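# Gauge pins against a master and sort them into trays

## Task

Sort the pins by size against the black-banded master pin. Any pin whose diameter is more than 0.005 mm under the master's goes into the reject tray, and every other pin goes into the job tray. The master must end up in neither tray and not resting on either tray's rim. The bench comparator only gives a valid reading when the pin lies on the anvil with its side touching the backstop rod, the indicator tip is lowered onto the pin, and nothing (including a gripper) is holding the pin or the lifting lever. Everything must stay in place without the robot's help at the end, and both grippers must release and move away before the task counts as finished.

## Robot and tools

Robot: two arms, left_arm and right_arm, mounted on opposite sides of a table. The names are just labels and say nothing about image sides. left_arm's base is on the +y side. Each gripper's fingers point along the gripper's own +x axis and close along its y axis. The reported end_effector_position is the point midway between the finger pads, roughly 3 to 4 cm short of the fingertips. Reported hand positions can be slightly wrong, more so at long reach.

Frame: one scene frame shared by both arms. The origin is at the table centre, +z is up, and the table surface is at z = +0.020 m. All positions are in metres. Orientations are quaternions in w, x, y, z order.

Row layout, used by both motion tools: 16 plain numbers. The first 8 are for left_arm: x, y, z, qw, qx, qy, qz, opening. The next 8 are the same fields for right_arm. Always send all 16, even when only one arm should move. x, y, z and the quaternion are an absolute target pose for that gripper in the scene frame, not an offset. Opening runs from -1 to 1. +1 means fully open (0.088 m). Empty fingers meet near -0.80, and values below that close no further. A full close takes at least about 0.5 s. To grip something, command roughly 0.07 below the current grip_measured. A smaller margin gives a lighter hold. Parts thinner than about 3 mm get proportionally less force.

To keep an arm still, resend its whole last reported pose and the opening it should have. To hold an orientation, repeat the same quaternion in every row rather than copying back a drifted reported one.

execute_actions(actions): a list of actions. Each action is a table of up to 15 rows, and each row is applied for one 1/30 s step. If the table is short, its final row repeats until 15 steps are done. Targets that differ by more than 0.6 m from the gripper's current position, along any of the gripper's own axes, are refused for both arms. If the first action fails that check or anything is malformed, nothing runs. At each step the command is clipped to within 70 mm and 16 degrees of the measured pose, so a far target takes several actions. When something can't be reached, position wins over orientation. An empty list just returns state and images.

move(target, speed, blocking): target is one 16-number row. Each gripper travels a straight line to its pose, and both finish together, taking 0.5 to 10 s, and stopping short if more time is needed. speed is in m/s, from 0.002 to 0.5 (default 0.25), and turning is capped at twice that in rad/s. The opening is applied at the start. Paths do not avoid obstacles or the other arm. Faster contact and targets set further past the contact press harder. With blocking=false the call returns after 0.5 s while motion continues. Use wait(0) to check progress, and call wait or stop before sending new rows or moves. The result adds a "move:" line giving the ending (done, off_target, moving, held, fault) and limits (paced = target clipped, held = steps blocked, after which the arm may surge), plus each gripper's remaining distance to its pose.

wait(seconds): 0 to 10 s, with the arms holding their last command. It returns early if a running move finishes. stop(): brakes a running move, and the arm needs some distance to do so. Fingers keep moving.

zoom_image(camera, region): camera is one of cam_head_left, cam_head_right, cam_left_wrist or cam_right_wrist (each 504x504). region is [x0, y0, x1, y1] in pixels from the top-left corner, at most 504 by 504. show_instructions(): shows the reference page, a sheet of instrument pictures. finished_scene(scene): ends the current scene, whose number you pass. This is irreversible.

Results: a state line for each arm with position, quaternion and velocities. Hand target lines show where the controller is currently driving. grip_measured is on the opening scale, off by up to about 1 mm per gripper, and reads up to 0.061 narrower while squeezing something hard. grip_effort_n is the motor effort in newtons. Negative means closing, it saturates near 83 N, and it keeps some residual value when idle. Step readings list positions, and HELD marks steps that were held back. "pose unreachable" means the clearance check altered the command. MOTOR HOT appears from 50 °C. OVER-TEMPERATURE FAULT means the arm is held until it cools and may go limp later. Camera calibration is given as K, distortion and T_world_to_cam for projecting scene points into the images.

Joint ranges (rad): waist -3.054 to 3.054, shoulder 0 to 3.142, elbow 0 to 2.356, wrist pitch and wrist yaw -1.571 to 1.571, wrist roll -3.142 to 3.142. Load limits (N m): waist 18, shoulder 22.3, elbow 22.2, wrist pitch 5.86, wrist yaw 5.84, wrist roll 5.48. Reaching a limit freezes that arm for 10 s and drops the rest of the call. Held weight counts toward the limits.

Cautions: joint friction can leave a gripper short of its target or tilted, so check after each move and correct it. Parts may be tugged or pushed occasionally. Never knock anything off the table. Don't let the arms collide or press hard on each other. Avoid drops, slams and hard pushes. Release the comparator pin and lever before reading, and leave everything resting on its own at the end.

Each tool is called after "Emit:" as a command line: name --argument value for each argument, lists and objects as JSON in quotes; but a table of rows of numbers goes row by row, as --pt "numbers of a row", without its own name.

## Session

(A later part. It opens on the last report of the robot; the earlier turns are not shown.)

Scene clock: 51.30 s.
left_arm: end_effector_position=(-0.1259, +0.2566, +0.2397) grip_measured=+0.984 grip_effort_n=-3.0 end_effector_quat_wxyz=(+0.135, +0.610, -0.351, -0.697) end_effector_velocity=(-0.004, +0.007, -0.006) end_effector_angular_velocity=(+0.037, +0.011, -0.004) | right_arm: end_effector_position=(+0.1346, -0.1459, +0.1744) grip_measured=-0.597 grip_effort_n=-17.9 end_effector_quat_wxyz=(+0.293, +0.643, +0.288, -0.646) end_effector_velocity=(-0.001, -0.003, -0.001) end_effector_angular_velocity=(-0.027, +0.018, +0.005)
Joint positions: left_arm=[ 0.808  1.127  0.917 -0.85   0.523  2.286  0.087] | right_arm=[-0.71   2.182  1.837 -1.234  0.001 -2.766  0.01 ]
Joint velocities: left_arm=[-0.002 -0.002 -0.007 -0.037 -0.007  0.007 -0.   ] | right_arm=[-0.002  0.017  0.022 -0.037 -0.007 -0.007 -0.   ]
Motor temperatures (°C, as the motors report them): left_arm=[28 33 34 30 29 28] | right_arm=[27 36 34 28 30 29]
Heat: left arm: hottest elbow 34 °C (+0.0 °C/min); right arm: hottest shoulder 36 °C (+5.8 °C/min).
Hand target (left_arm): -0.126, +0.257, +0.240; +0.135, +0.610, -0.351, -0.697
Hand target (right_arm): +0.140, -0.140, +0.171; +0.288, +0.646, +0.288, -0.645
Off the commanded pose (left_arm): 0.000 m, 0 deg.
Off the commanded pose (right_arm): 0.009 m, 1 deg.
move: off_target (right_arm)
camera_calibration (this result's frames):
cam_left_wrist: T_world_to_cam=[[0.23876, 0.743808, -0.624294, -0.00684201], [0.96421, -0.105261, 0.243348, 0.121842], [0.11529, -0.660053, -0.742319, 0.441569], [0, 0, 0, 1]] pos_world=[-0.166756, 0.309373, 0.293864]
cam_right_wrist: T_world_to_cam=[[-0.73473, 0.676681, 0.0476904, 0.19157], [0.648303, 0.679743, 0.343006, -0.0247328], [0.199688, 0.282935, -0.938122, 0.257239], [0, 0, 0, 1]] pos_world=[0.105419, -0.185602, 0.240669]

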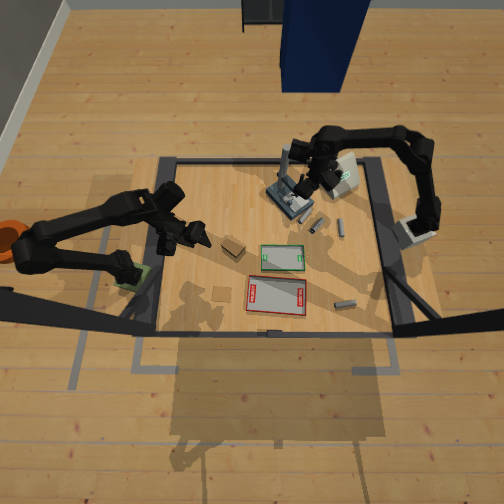

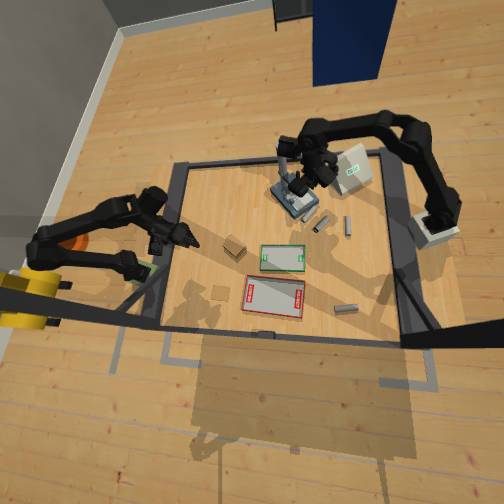

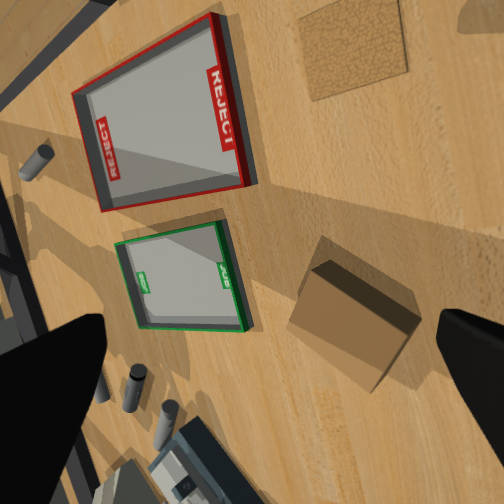

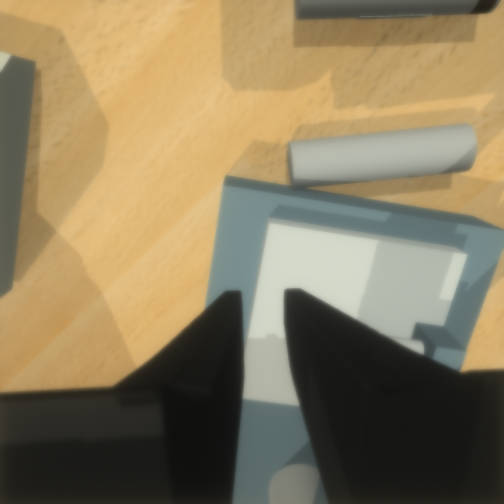

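Emit:
move --target '[-0.1259,0.2566,0.2397,0.135,0.610,-0.351,-0.697,1,0.1,-0.18,0.18,-0.288,-0.646,-0.288,0.646,0.3]'

Emit:
move --target '[-0.1259,0.2566,0.2397,0.135,0.610,-0.351,-0.697,1,0.011,-0.155,0.12,0.248,-0.662,0.248,0.662,0.3]'

Emit:
move --target '[-0.1259,0.2566,0.2397,0.135,0.610,-0.351,-0.697,1,0.011,-0.155,0.062,0.248,-0.662,0.248,0.662,0.3]' --speed 0.06

Scene clock: 61.20 s.
left_arm: end_effector_position=(-0.1259, +0.2566, +0.2397) grip_measured=+0.984 grip_effort_n=-2.6 end_effector_quat_wxyz=(+0.135, +0.610, -0.351, -0.697) end_effector_velocity=(+0.001, +0.002, -0.002) end_effector_angular_velocity=(+0.018, -0.008, +0.014) | right_arm: end_effector_position=(+0.1018, -0.1789, +0.1764) grip_measured=+0.296 grip_effort_n=14.7 end_effector_quat_wxyz=(+0.291, +0.644, +0.286, -0.648) end_effector_velocity=(-0.003, -0.004, +0.003) end_effector_angular_velocity=(-0.000, +0.008, +0.010)
Joint positions: left_arm=[ 0.808  1.127  0.917 -0.85   0.523  2.286  0.087] | right_arm=[-0.659  2.013  1.586 -1.153  0.001 -2.708  0.054]
Joint velocities: left_arm=[-0.002 -0.002 -0.002 -0.007 -0.022 -0.007 -0.   ] | right_arm=[ 0.002 -0.017 -0.012 -0.007 -0.007 -0.007 -0.   ]
Motor temperatures (°C, as the motors report them): left_arm=[28 33 34 31 29 28] | right_arm=[27 38 35 28 30 29]
Heat: left arm: hottest elbow 34 °C (+0.0 °C/min); right arm: hottest shoulder 38 °C (+7.2 °C/min).
Hand target (left_arm): -0.126, +0.257, +0.240; +0.135, +0.610, -0.351, -0.697
Hand target (right_arm): +0.100, -0.180, +0.180; +0.288, +0.645, +0.288, -0.646
Off the commanded pose (left_arm): 0.000 m, 0 deg.
Off the commanded pose (right_arm): 0.004 m, 1 deg.
move: done
camera_calibration (this result's frames):
cam_left_wrist: T_world_to_cam=[[0.23876, 0.743808, -0.624294, -0.00684201], [0.96421, -0.105261, 0.243348, 0.121842], [0.11529, -0.660053, -0.742319, 0.441569], [0, 0, 0, 1]] pos_world=[-0.166756, 0.309373, 0.293864]
cam_right_wrist: T_world_to_cam=[[-0.729801, 0.682024, 0.0472743, 0.190189], [0.653249, 0.675273, 0.342451, 0.0170191], [0.201637, 0.280803, -0.938346, 0.274489], [0, 0, 0, 1]] pos_world=[0.0723353, -0.218283, 0.242746]

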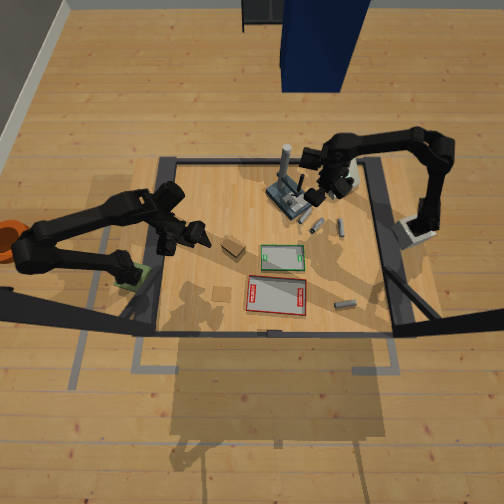

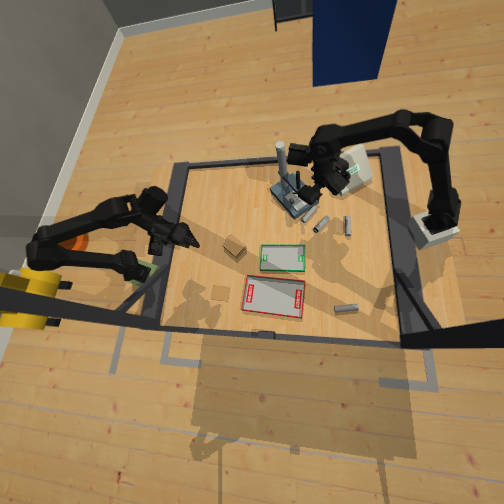

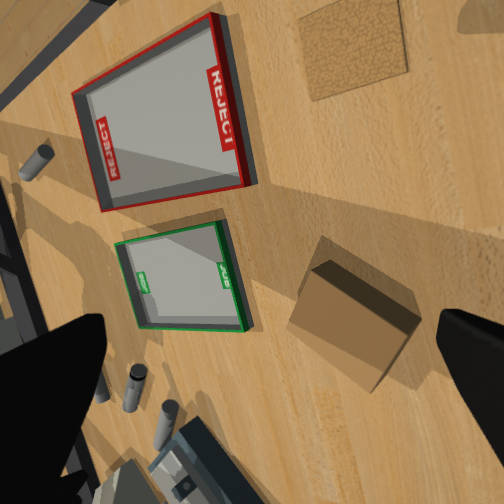

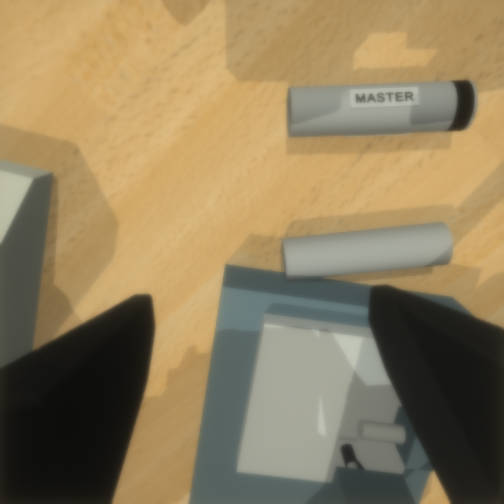

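Scene clock: 64.83 s.
left_arm: end_effector_position=(-0.1259, +0.2566, +0.2397) grip_measured=+0.984 grip_effort_n=-2.6 end_effector_quat_wxyz=(+0.135, +0.610, -0.351, -0.697) end_effector_velocity=(-0.001, +0.002, -0.001) end_effector_angular_velocity=(+0.011, +0.003, +0.007) | right_arm: end_effector_position=(+0.0120, -0.1514, +0.1277) grip_measured=+0.297 grip_effort_n=14.2 end_effector_quat_wxyz=(+0.253, -0.660, +0.240, +0.665) end_effector_velocity=(-0.002, -0.004, -0.003) end_effector_angular_velocity=(-0.017, +0.008, -0.005)
Joint positions: left_arm=[ 0.808  1.127  0.917 -0.85   0.523  2.286  0.087] | right_arm=[-0.417  2.082  1.489 -0.957 -0.002 -0.913  0.054]
Joint velocities: left_arm=[-0.002 -0.002 -0.002 -0.007 -0.007 -0.007 -0.   ] | right_arm=[ 0.002  0.002 -0.007 -0.007 -0.007  0.007 -0.   ]
Motor temperatures (°C, as the motors report them): left_arm=[28 33 35 31 29 28] | right_arm=[27 38 35 28 30 29]
Heat: left arm: hottest elbow 35 °C (+1.0 °C/min); right arm: hottest shoulder 38 °C (+6.0 °C/min).
Hand target (left_arm): -0.126, +0.257, +0.240; +0.135, +0.610, -0.351, -0.697
Hand target (right_arm): +0.010, -0.155, +0.120; -0.247, +0.661, -0.248, -0.663
Off the commanded pose (left_arm): 0.000 m, 0 deg.
Off the commanded pose (right_arm): 0.009 m, 1 deg.
move: off_target (right_arm)
camera_calibration (this result's frames):
cam_left_wrist: T_world_to_cam=[[0.23876, 0.743808, -0.624294, -0.00684201], [0.96421, -0.105261, 0.243348, 0.121842], [0.11529, -0.660053, -0.742319, 0.441569], [0, 0, 0, 1]] pos_world=[-0.166756, 0.309373, 0.293864]
cam_right_wrist: T_world_to_cam=[[0.668216, 0.740992, 0.066477, 0.0978724], [0.684152, -0.647137, 0.336377, -0.125939], [0.292272, -0.179292, -0.939378, 0.168569], [0, 0, 0, 1]] pos_world=[-0.0285062, -0.1238, 0.194207]

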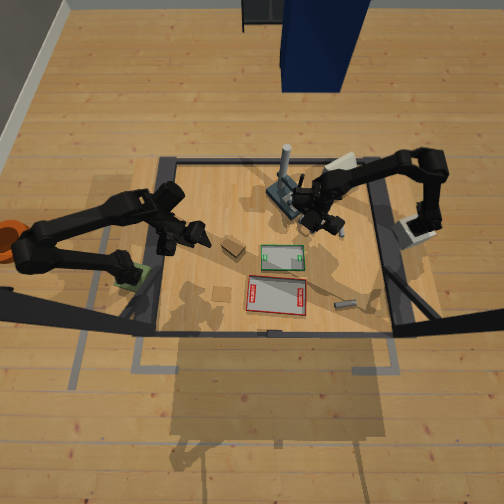

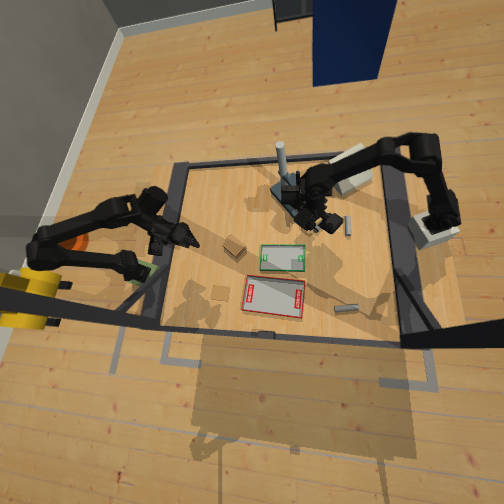

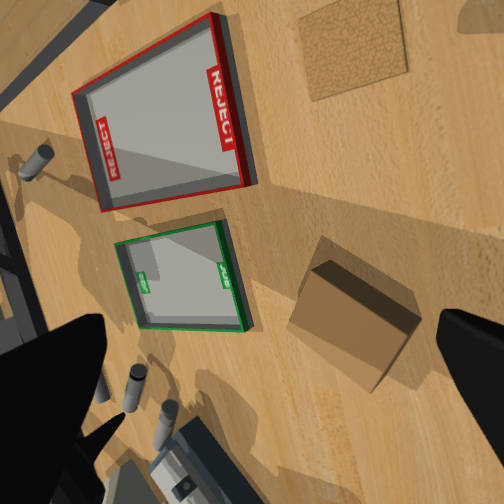

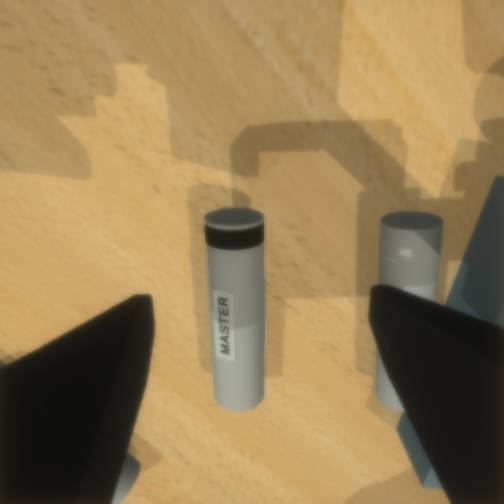

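Scene clock: 66.30 s.
left_arm: end_effector_position=(-0.1259, +0.2566, +0.2397) grip_measured=+0.984 grip_effort_n=-3.0 end_effector_quat_wxyz=(+0.135, +0.610, -0.351, -0.697) end_effector_velocity=(-0.004, +0.001, -0.001) end_effector_angular_velocity=(+0.005, +0.014, -0.005) | right_arm: end_effector_position=(+0.0122, -0.1493, +0.0707) grip_measured=+0.297 grip_effort_n=13.7 end_effector_quat_wxyz=(+0.256, -0.659, +0.240, +0.665) end_effector_velocity=(-0.000, -0.003, -0.003) end_effector_angular_velocity=(-0.017, +0.008, +0.005)
Joint positions: left_arm=[ 0.808  1.127  0.917 -0.85   0.523  2.286  0.087] | right_arm=[-0.417  2.181  1.397 -0.763 -0.001 -0.91   0.054]
Joint velocities: left_arm=[-0.007 -0.002 -0.002 -0.007  0.007 -0.007 -0.   ] | right_arm=[-0.002  0.007 -0.002 -0.007 -0.007 -0.007 -0.   ]
Motor temperatures (°C, as the motors report them): left_arm=[28 33 35 31 29 28] | right_arm=[27 38 35 28 30 29]
Heat: left arm: hottest elbow 35 °C (+1.0 °C/min); right arm: hottest shoulder 38 °C (+6.1 °C/min).
Hand target (left_arm): -0.126, +0.257, +0.240; +0.135, +0.610, -0.351, -0.697
Hand target (right_arm): +0.011, -0.154, +0.062; -0.248, +0.662, -0.248, -0.662
Off the commanded pose (left_arm): 0.000 m, 0 deg.
Off the commanded pose (right_arm): 0.010 m, 1 deg.
move: off_target (right_arm)
camera_calibration (this result's frames):
cam_left_wrist: T_world_to_cam=[[0.23876, 0.743808, -0.624294, -0.00684201], [0.96421, -0.105261, 0.243348, 0.121842], [0.11529, -0.660053, -0.742319, 0.441569], [0, 0, 0, 1]] pos_world=[-0.166756, 0.309373, 0.293864]
cam_right_wrist: T_world_to_cam=[[0.670424, 0.738681, 0.0698691, 0.0993871], [0.681858, -0.650496, 0.334551, -0.105947], [0.292576, -0.17665, -0.939784, 0.115742], [0, 0, 0, 1]] pos_world=[-0.0282543, -0.121887, 0.137273]

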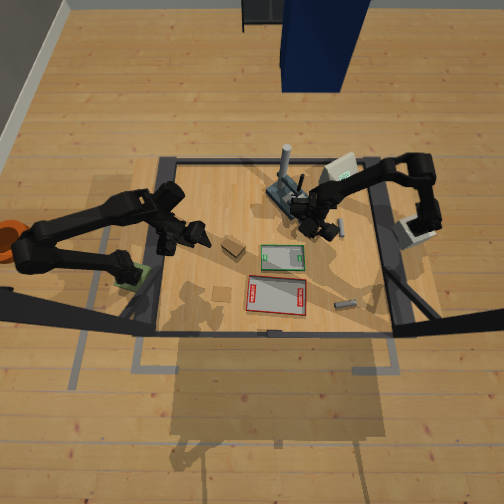

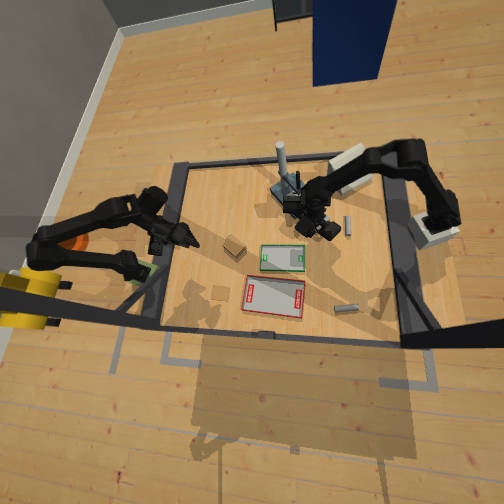

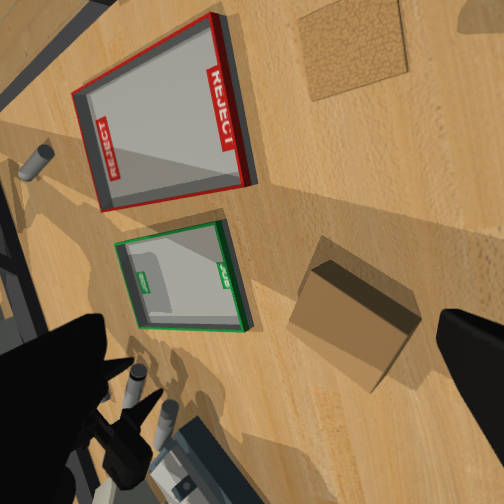

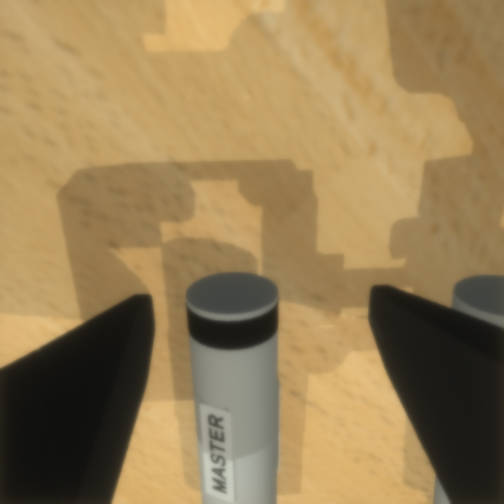

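Emit:
move --target '[-0.1259,0.2566,0.2397,0.135,0.610,-0.351,-0.697,1,0.0165,-0.167,0.062,0.248,-0.662,0.248,0.662,0.3]' --speed 0.04

Scene clock: 70.27 s.
left_arm: end_effector_position=(-0.1259, +0.2566, +0.2397) grip_measured=+0.984 grip_effort_n=-2.6 end_effector_quat_wxyz=(+0.135, +0.610, -0.351, -0.697) end_effector_velocity=(-0.001, +0.002, -0.001) end_effector_angular_velocity=(+0.011, +0.003, +0.007) | right_arm: end_effector_position=(+0.0143, -0.1569, +0.0679) grip_measured=+0.297 grip_effort_n=13.3 end_effector_quat_wxyz=(+0.257, -0.659, +0.236, +0.666) end_effector_velocity=(+0.001, -0.007, -0.001) end_effector_angular_velocity=(-0.017, +0.008, +0.015)
Joint positions: left_arm=[ 0.808  1.127  0.917 -0.85   0.523  2.286  0.087] | right_arm=[-0.423  2.158  1.345 -0.728 -0.001 -0.92   0.054]
Joint velocities: left_arm=[-0.002 -0.002 -0.002 -0.007 -0.007 -0.007 -0.   ] | right_arm=[-0.007 -0.007 -0.017 -0.007 -0.007 -0.022 -0.   ]
Motor temperatures (°C, as the motors report them): left_arm=[28 33 35 31 29 28] | right_arm=[27 38 35 28 30 29]
Heat: left arm: hottest elbow 35 °C (+1.0 °C/min); right arm: hottest shoulder 38 °C (+6.1 °C/min).
Hand target (left_arm): -0.126, +0.257, +0.240; +0.135, +0.610, -0.351, -0.697
Hand target (right_arm): +0.016, -0.167, +0.062; -0.248, +0.662, -0.248, -0.662
Off the commanded pose (left_arm): 0.000 m, 0 deg.
Off the commanded pose (right_arm): 0.012 m, 2 deg.
move: off_target (right_arm)
camera_calibration (this result's frames):
cam_left_wrist: T_world_to_cam=[[0.23876, 0.743808, -0.624294, -0.00684201], [0.96421, -0.105261, 0.243348, 0.121842], [0.11529, -0.660053, -0.742319, 0.441569], [0, 0, 0, 1]] pos_world=[-0.166756, 0.309373, 0.293864]
cam_right_wrist: T_world_to_cam=[[0.667557, 0.740762, 0.0750946, 0.103799], [0.684117, -0.650044, 0.330796, -0.111081], [0.293856, -0.169452, -0.94071, 0.112374], [0, 0, 0, 1]] pos_world=[-0.026321, -0.130056, 0.134661]

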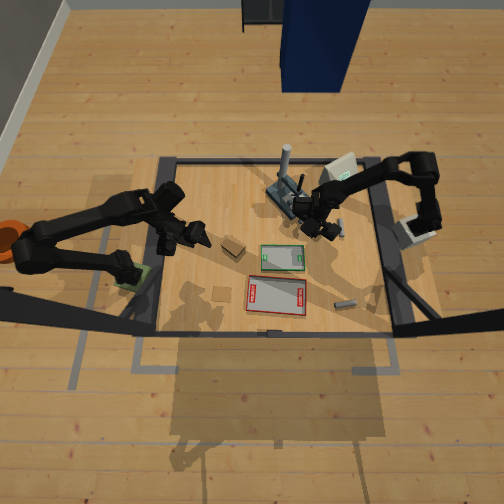

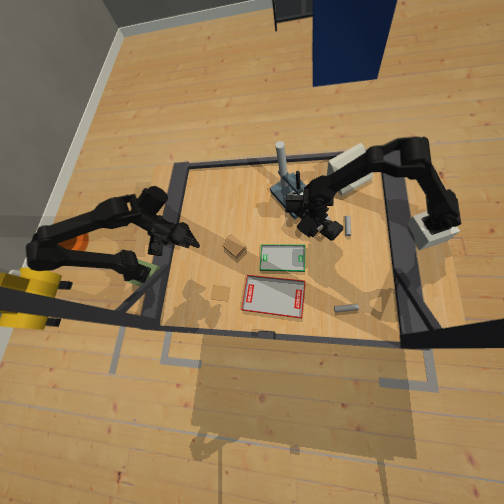

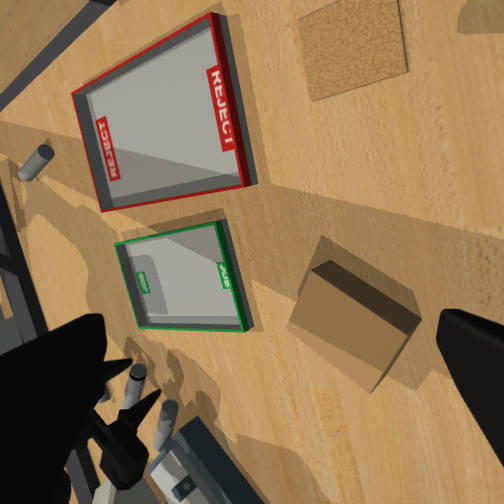

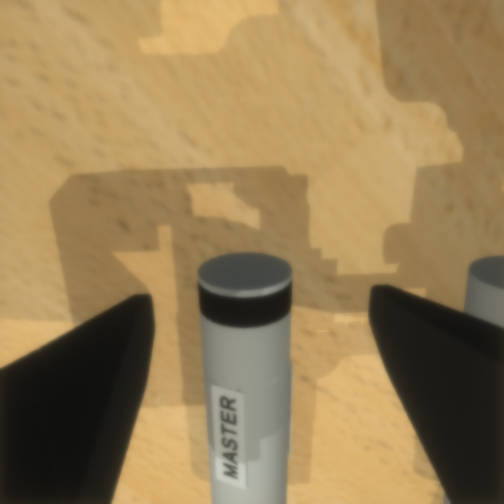

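Friction on table. Lift slightly and shift.

Emit:
move --target '[-0.1259,0.2566,0.2397,0.135,0.610,-0.351,-0.697,1,0.019,-0.170,0.08,0.248,-0.662,0.248,0.662,0.3]' --speed 0.04

Emit:
move --target '[-0.1259,0.2566,0.2397,0.135,0.610,-0.351,-0.697,1,0.019,-0.172,0.062,0.248,-0.662,0.248,0.662,0.3]' --speed 0.04

Scene clock: 74.43 s.
left_arm: end_effector_position=(-0.1259, +0.2566, +0.2397) grip_measured=+0.984 grip_effort_n=-2.6 end_effector_quat_wxyz=(+0.135, +0.610, -0.351, -0.697) end_effector_velocity=(-0.001, -0.001, +0.001) end_effector_angular_velocity=(-0.011, -0.003, -0.012) | right_arm: end_effector_position=(+0.0179, -0.1681, +0.0767) grip_measured=+0.297 grip_effort_n=13.3 end_effector_quat_wxyz=(+0.247, -0.662, +0.249, +0.662) end_effector_velocity=(+0.004, -0.004, -0.001) end_effector_angular_velocity=(-0.013, -0.006, -0.015)
Joint positions: left_arm=[ 0.808  1.127  0.917 -0.85   0.523  2.286  0.087] | right_arm=[-0.435  2.128  1.337 -0.782 -0.001 -0.926  0.054]
Joint velocities: left_arm=[-0.002 -0.002 -0.002  0.007  0.007  0.007  0.   ] | right_arm=[-0.007 -0.002 -0.007 -0.007  0.007  0.007 -0.   ]
Motor temperatures (°C, as the motors report them): left_arm=[28 33 35 31 29 28] | right_arm=[27 39 34 28 30 29]
Heat: left arm: hottest elbow 35 °C (+1.0 °C/min); right arm: hottest shoulder 39 °C (+7.2 °C/min).
Hand target (left_arm): -0.126, +0.257, +0.240; +0.135, +0.610, -0.351, -0.697
Hand target (right_arm): +0.019, -0.170, +0.080; -0.248, +0.662, -0.248, -0.662
Off the commanded pose (left_arm): 0.000 m, 0 deg.
Off the commanded pose (right_arm): 0.004 m, 0 deg.
move: done
camera_calibration (this result's frames):
cam_left_wrist: T_world_to_cam=[[0.23876, 0.743808, -0.624294, -0.00684201], [0.96421, -0.105261, 0.243348, 0.121842], [0.11529, -0.660053, -0.742319, 0.441569], [0, 0, 0, 1]] pos_world=[-0.166756, 0.309373, 0.293864]
cam_right_wrist: T_world_to_cam=[[0.671641, 0.739225, 0.0494479, 0.110641], [0.681389, -0.642539, 0.350502, -0.123878], [0.290872, -0.201719, -0.935256, 0.111834], [0, 0, 0, 1]] pos_world=[-0.0224312, -0.138826, 0.142542]

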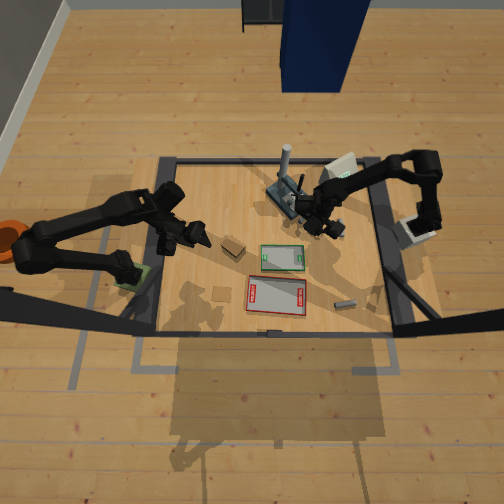

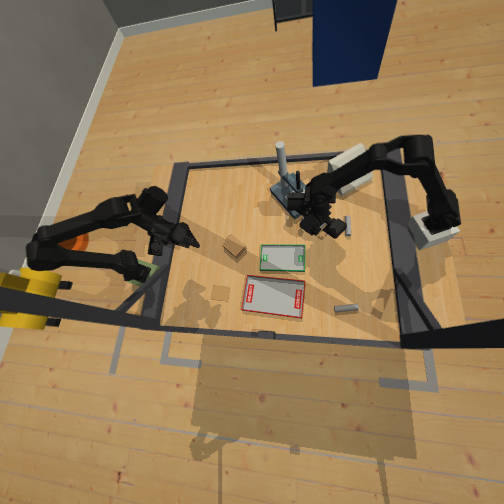

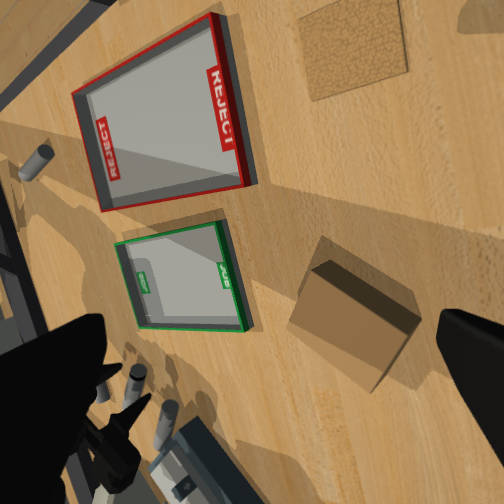

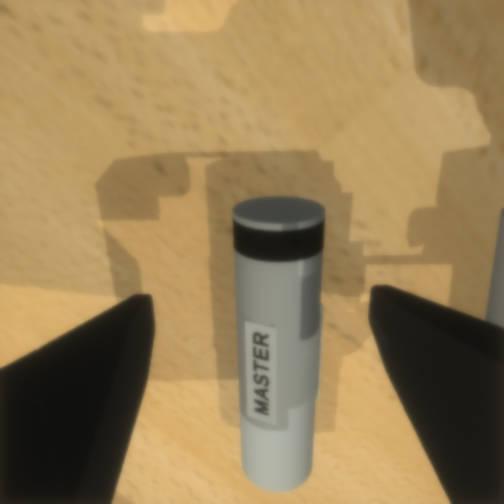

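Scene clock: 75.17 s.
left_arm: end_effector_position=(-0.1259, +0.2566, +0.2397) grip_measured=+0.984 grip_effort_n=-3.0 end_effector_quat_wxyz=(+0.135, +0.610, -0.351, -0.697) end_effector_velocity=(-0.001, +0.002, -0.001) end_effector_angular_velocity=(+0.008, -0.006, -0.004) | right_arm: end_effector_position=(+0.0182, -0.1672, +0.0697) grip_measured=+0.297 grip_effort_n=12.8 end_effector_quat_wxyz=(+0.255, -0.660, +0.242, +0.664) end_effector_velocity=(-0.002, -0.001, -0.001) end_effector_angular_velocity=(+0.003, +0.007, +0.010)
Joint positions: left_arm=[ 0.808  1.127  0.917 -0.85   0.523  2.286  0.087] | right_arm=[-0.435  2.129  1.306 -0.727 -0.001 -0.927  0.054]
Joint velocities: left_arm=[-0.002 -0.002 -0.002 -0.007 -0.007  0.007 -0.   ] | right_arm=[ 0.002 -0.002 -0.007  0.007 -0.007 -0.007 -0.   ]
Motor temperatures (°C, as the motors report them): left_arm=[28 33 35 31 29 28] | right_arm=[27 39 34 28 30 29]
Heat: left arm: hottest elbow 35 °C (+1.0 °C/min); right arm: hottest shoulder 39 °C (+7.1 °C/min).
Hand target (left_arm): -0.126, +0.257, +0.240; +0.135, +0.610, -0.351, -0.697
Hand target (right_arm): +0.019, -0.172, +0.062; -0.248, +0.662, -0.248, -0.662
Off the commanded pose (left_arm): 0.000 m, 0 deg.
Off the commanded pose (right_arm): 0.009 m, 1 deg.
move: off_target (right_arm)
camera_calibration (this result's frames):
cam_left_wrist: T_world_to_cam=[[0.23876, 0.743808, -0.624294, -0.00684201], [0.96421, -0.105261, 0.243348, 0.121842], [0.11529, -0.660053, -0.742319, 0.441569], [0, 0, 0, 1]] pos_world=[-0.166756, 0.309373, 0.293864]
cam_right_wrist: T_world_to_cam=[[0.671824, 0.737634, 0.0674368, 0.10857], [0.680563, -0.650645, 0.33689, -0.12151], [0.292379, -0.180436, -0.939126, 0.109228], [0, 0, 0, 1]] pos_world=[-0.0221801, -0.139436, 0.136193]

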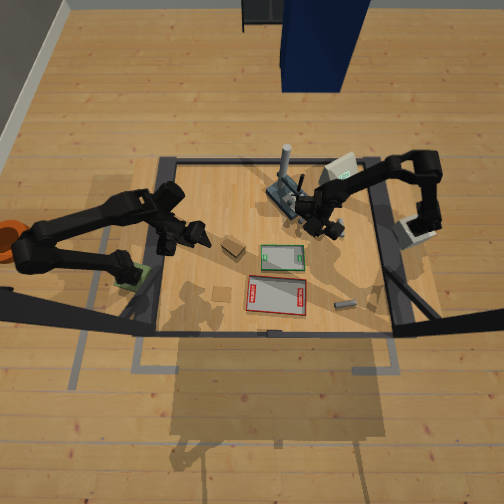

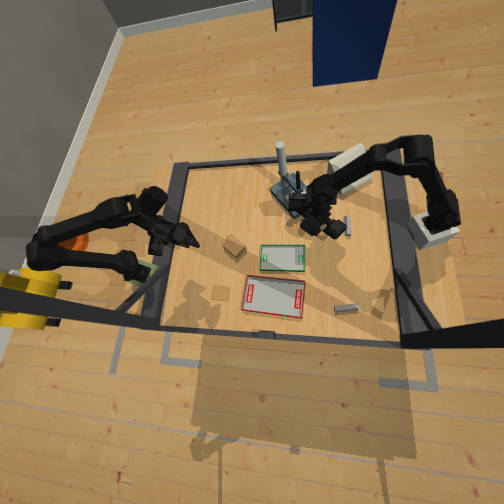

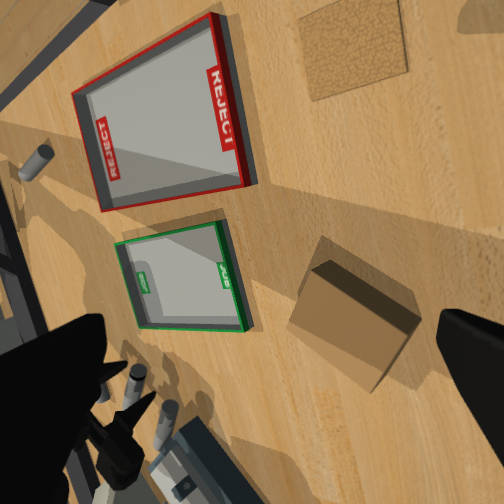

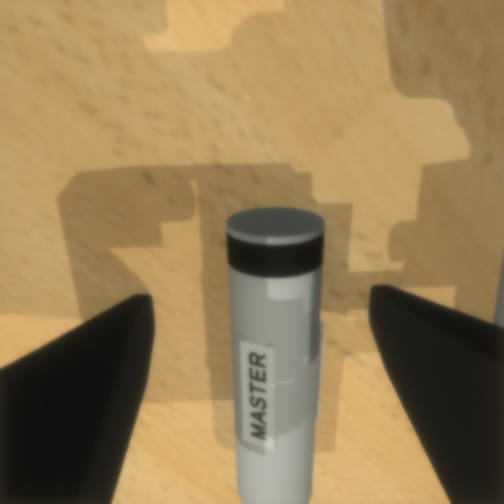

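Emit:
move --target '[-0.1259,0.2566,0.2397,0.135,0.610,-0.351,-0.697,1,0.019,-0.172,0.062,0.248,-0.662,0.248,0.662,-0.6]'

Emit:
move --target '[-0.1259,0.2566,0.2397,0.135,0.610,-0.351,-0.697,1,0.019,-0.172,0.15,0.248,-0.662,0.248,0.662,-0.6]' --speed 0.08

Emit:
move --target '[-0.1259,0.2566,0.2397,0.135,0.610,-0.351,-0.697,1,0.122,-0.131,0.15,-0.230,-0.669,-0.230,0.669,-0.6]' --speed 0.15

Scene clock: 79.83 s.
left_arm: end_effector_position=(-0.1259, +0.2566, +0.2397) grip_measured=+0.984 grip_effort_n=-2.6 end_effector_quat_wxyz=(+0.135, +0.610, -0.351, -0.697) end_effector_velocity=(+0.001, -0.000, -0.000) end_effector_angular_velocity=(-0.002, -0.005, +0.007) | right_arm: end_effector_position=(+0.0183, -0.1668, +0.0695) grip_measured=-0.445 grip_effort_n=-83.5 end_effector_quat_wxyz=(+0.256, -0.660, +0.241, +0.664) end_effector_velocity=(+0.002, -0.003, -0.001) end_effector_angular_velocity=(-0.013, -0.007, +0.005)
Joint positions: left_arm=[ 0.808  1.127  0.917 -0.85   0.523  2.286  0.087] | right_arm=[-0.435  2.129  1.305 -0.723 -0.001 -0.927  0.017]
Joint velocities: left_arm=[-0.002 -0.002 -0.002  0.007 -0.007 -0.007 -0.   ] | right_arm=[-0.002  0.002 -0.002 -0.007  0.007 -0.007 -0.   ]
Motor temperatures (°C, as the motors report them): left_arm=[28 33 35 31 29 28] | right_arm=[27 39 34 28 30 29]
Heat: left arm: hottest elbow 35 °C (+1.0 °C/min); right arm: hottest shoulder 39 °C (+7.1 °C/min).
Hand target (left_arm): -0.126, +0.257, +0.240; +0.135, +0.610, -0.351, -0.697
Hand target (right_arm): +0.019, -0.172, +0.062; -0.248, +0.662, -0.248, -0.662
Off the commanded pose (left_arm): 0.000 m, 0 deg.
Off the commanded pose (right_arm): 0.009 m, 1 deg.
move: off_target (right_arm)
camera_calibration (this result's frames):
cam_left_wrist: T_world_to_cam=[[0.23876, 0.743808, -0.624294, -0.00684201], [0.96421, -0.105261, 0.243348, 0.121842], [0.11529, -0.660053, -0.742319, 0.441569], [0, 0, 0, 1]] pos_world=[-0.166756, 0.309373, 0.293864]
cam_right_wrist: T_world_to_cam=[[0.671793, 0.737474, 0.0694687, 0.108116], [0.680373, -0.651409, 0.335796, -0.121319], [0.292893, -0.178321, -0.93937, 0.109409], [0, 0, 0, 1]] pos_world=[-0.0221341, -0.139251, 0.136003]

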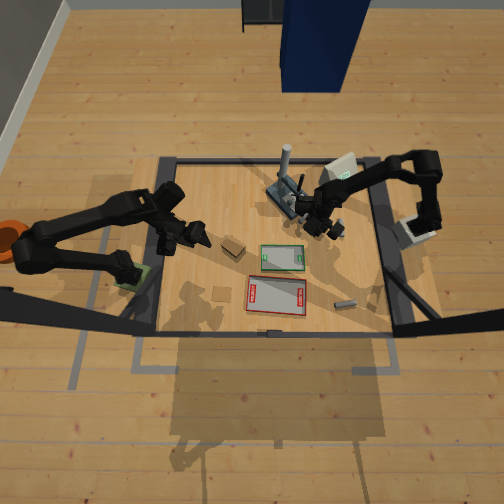

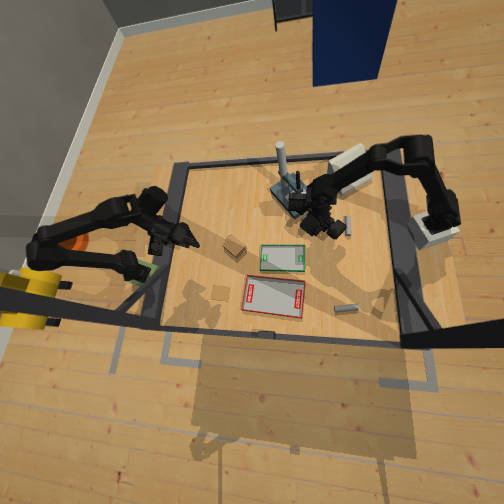

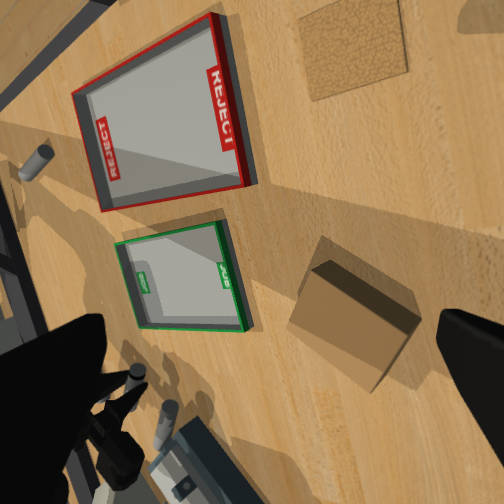

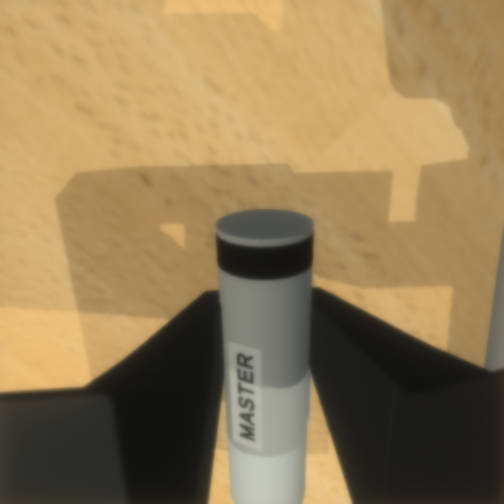

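Scene clock: 81.27 s.
left_arm: end_effector_position=(-0.1259, +0.2566, +0.2397) grip_measured=+0.984 grip_effort_n=-2.6 end_effector_quat_wxyz=(+0.135, +0.610, -0.351, -0.697) end_effector_velocity=(+0.005, +0.000, -0.002) end_effector_angular_velocity=(+0.008, -0.036, +0.010) | right_arm: end_effector_position=(+0.0175, -0.1774, +0.1404) grip_measured=-0.445 grip_effort_n=-83.5 end_effector_quat_wxyz=(+0.239, -0.664, +0.258, +0.659) end_effector_velocity=(-0.001, -0.002, +0.003) end_effector_angular_velocity=(-0.011, +0.023, -0.001)
Joint positions: left_arm=[ 0.808  1.127  0.917 -0.85   0.523  2.286  0.087] | right_arm=[-0.435  2.011  1.435 -1.022 -0.001 -0.927  0.017]
Joint velocities: left_arm=[-0.002 -0.002 -0.002  0.007 -0.037  0.007 -0.   ] | right_arm=[-0.007 -0.002  0.007 -0.022 -0.022 -0.007  0.   ]
Motor temperatures (°C, as the motors report them): left_arm=[28 33 35 31 29 28] | right_arm=[27 39 34 28 30 29]
Heat: left arm: hottest elbow 35 °C (+1.0 °C/min); right arm: hottest shoulder 39 °C (+6.1 °C/min).
Hand target (left_arm): -0.126, +0.257, +0.240; +0.135, +0.610, -0.351, -0.697
Hand target (right_arm): +0.019, -0.173, +0.150; -0.248, +0.662, -0.248, -0.662
Off the commanded pose (left_arm): 0.000 m, 0 deg.
Off the commanded pose (right_arm): 0.011 m, 2 deg.
move: off_target (right_arm)
camera_calibration (this result's frames):
cam_left_wrist: T_world_to_cam=[[0.23876, 0.743808, -0.624294, -0.00684201], [0.96421, -0.105261, 0.243348, 0.121842], [0.11529, -0.660053, -0.742319, 0.441569], [0, 0, 0, 1]] pos_world=[-0.166756, 0.309373, 0.293864]
cam_right_wrist: T_world_to_cam=[[0.671978, 0.739969, 0.0298648, 0.117467], [0.681678, -0.633795, 0.365539, -0.152523], [0.289416, -0.225276, -0.930317, 0.164831], [0, 0, 0, 1]] pos_world=[-0.0226679, -0.146458, 0.20559]

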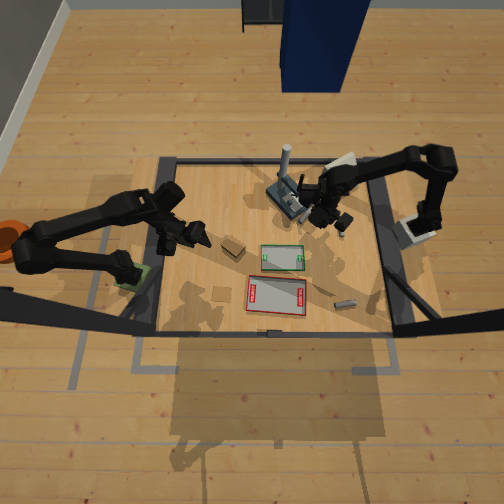

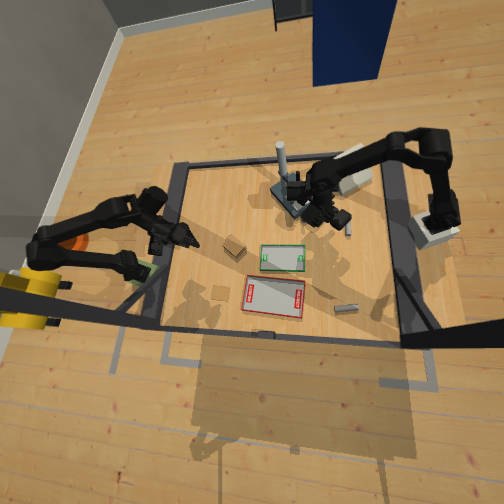

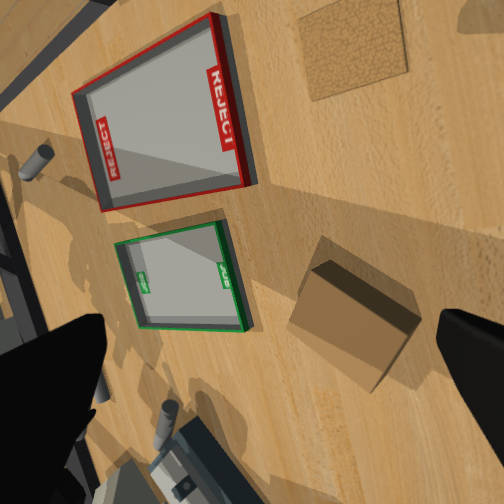

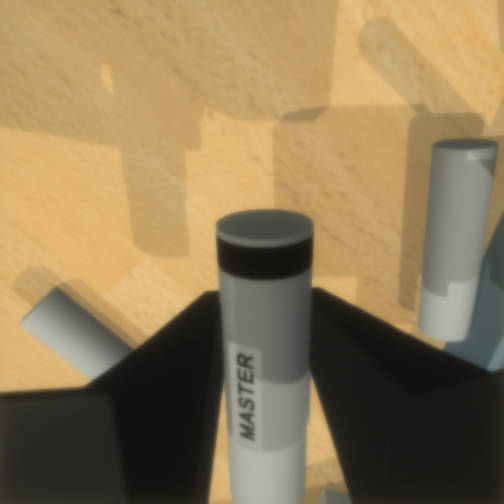

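Scene clock: 86.30 s.
left_arm: end_effector_position=(-0.1259, +0.2566, +0.2397) grip_measured=+0.984 grip_effort_n=-3.0 end_effector_quat_wxyz=(+0.135, +0.610, -0.351, -0.697) end_effector_velocity=(-0.001, +0.003, -0.002) end_effector_angular_velocity=(+0.027, +0.019, +0.018) | right_arm: end_effector_position=(+0.1186, -0.1362, +0.1509) grip_measured=-0.445 grip_effort_n=-83.5 end_effector_quat_wxyz=(+0.234, +0.668, +0.226, -0.669) end_effector_velocity=(-0.000, -0.001, -0.000) end_effector_angular_velocity=(-0.005, +0.009, +0.005)
Joint positions: left_arm=[ 0.808  1.127  0.917 -0.85   0.523  2.286  0.087] | right_arm=[-0.666  2.216  1.797 -1.163  0.005 -2.538  0.017]
Joint velocities: left_arm=[-0.002  0.002  0.002 -0.022 -0.007 -0.022 -0.   ] | right_arm=[-0.002  0.002  0.002 -0.007 -0.007 -0.007 -0.   ]
Motor temperatures (°C, as the motors report them): left_arm=[28 33 35 31 29 28] | right_arm=[27 40 34 28 30 29]
Heat: left arm: hottest elbow 35 °C (+1.0 °C/min); right arm: hottest shoulder 40 °C (+7.1 °C/min).
Hand target (left_arm): -0.126, +0.257, +0.240; +0.135, +0.610, -0.351, -0.697
Hand target (right_arm): +0.122, -0.131, +0.151; +0.230, +0.670, +0.230, -0.667
Off the commanded pose (left_arm): 0.000 m, 0 deg.
Off the commanded pose (right_arm): 0.006 m, 1 deg.
move: done
camera_calibration (this result's frames):
cam_left_wrist: T_world_to_cam=[[0.23876, 0.743808, -0.624294, -0.00684201], [0.96421, -0.105261, 0.243348, 0.121842], [0.11529, -0.660053, -0.742319, 0.441569], [0, 0, 0, 1]] pos_world=[-0.166756, 0.309373, 0.293864]
cam_right_wrist: T_world_to_cam=[[-0.598874, 0.799757, 0.0417042, 0.175891], [0.759985, 0.551127, 0.344503, -0.0439033], [0.252534, 0.238008, -0.937859, 0.223221], [0, 0, 0, 1]] pos_world=[0.0823315, -0.169602, 0.217139]

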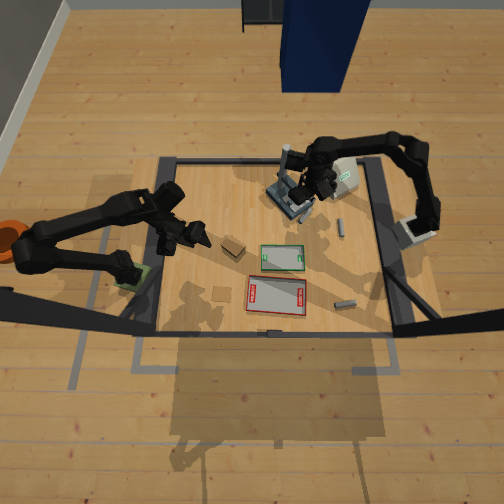

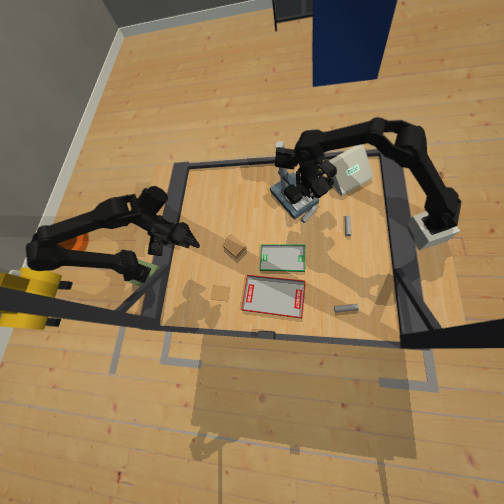

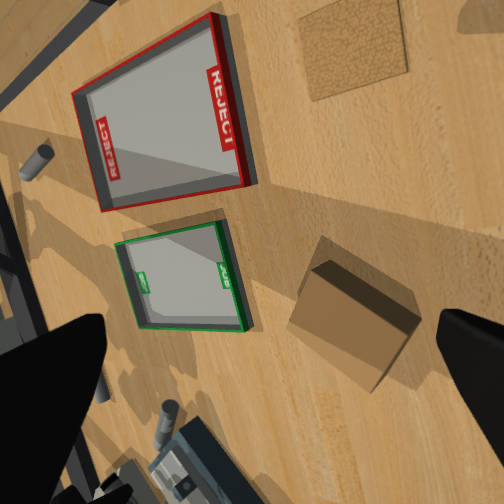

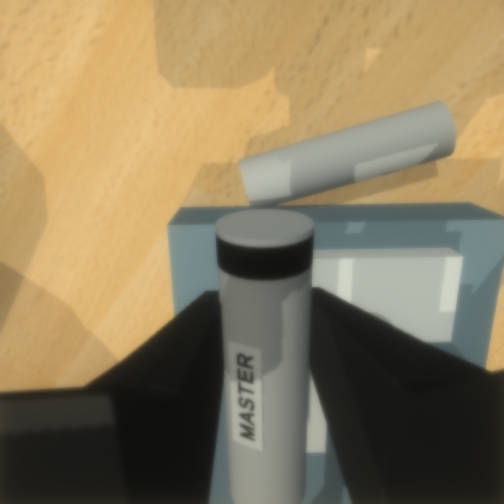

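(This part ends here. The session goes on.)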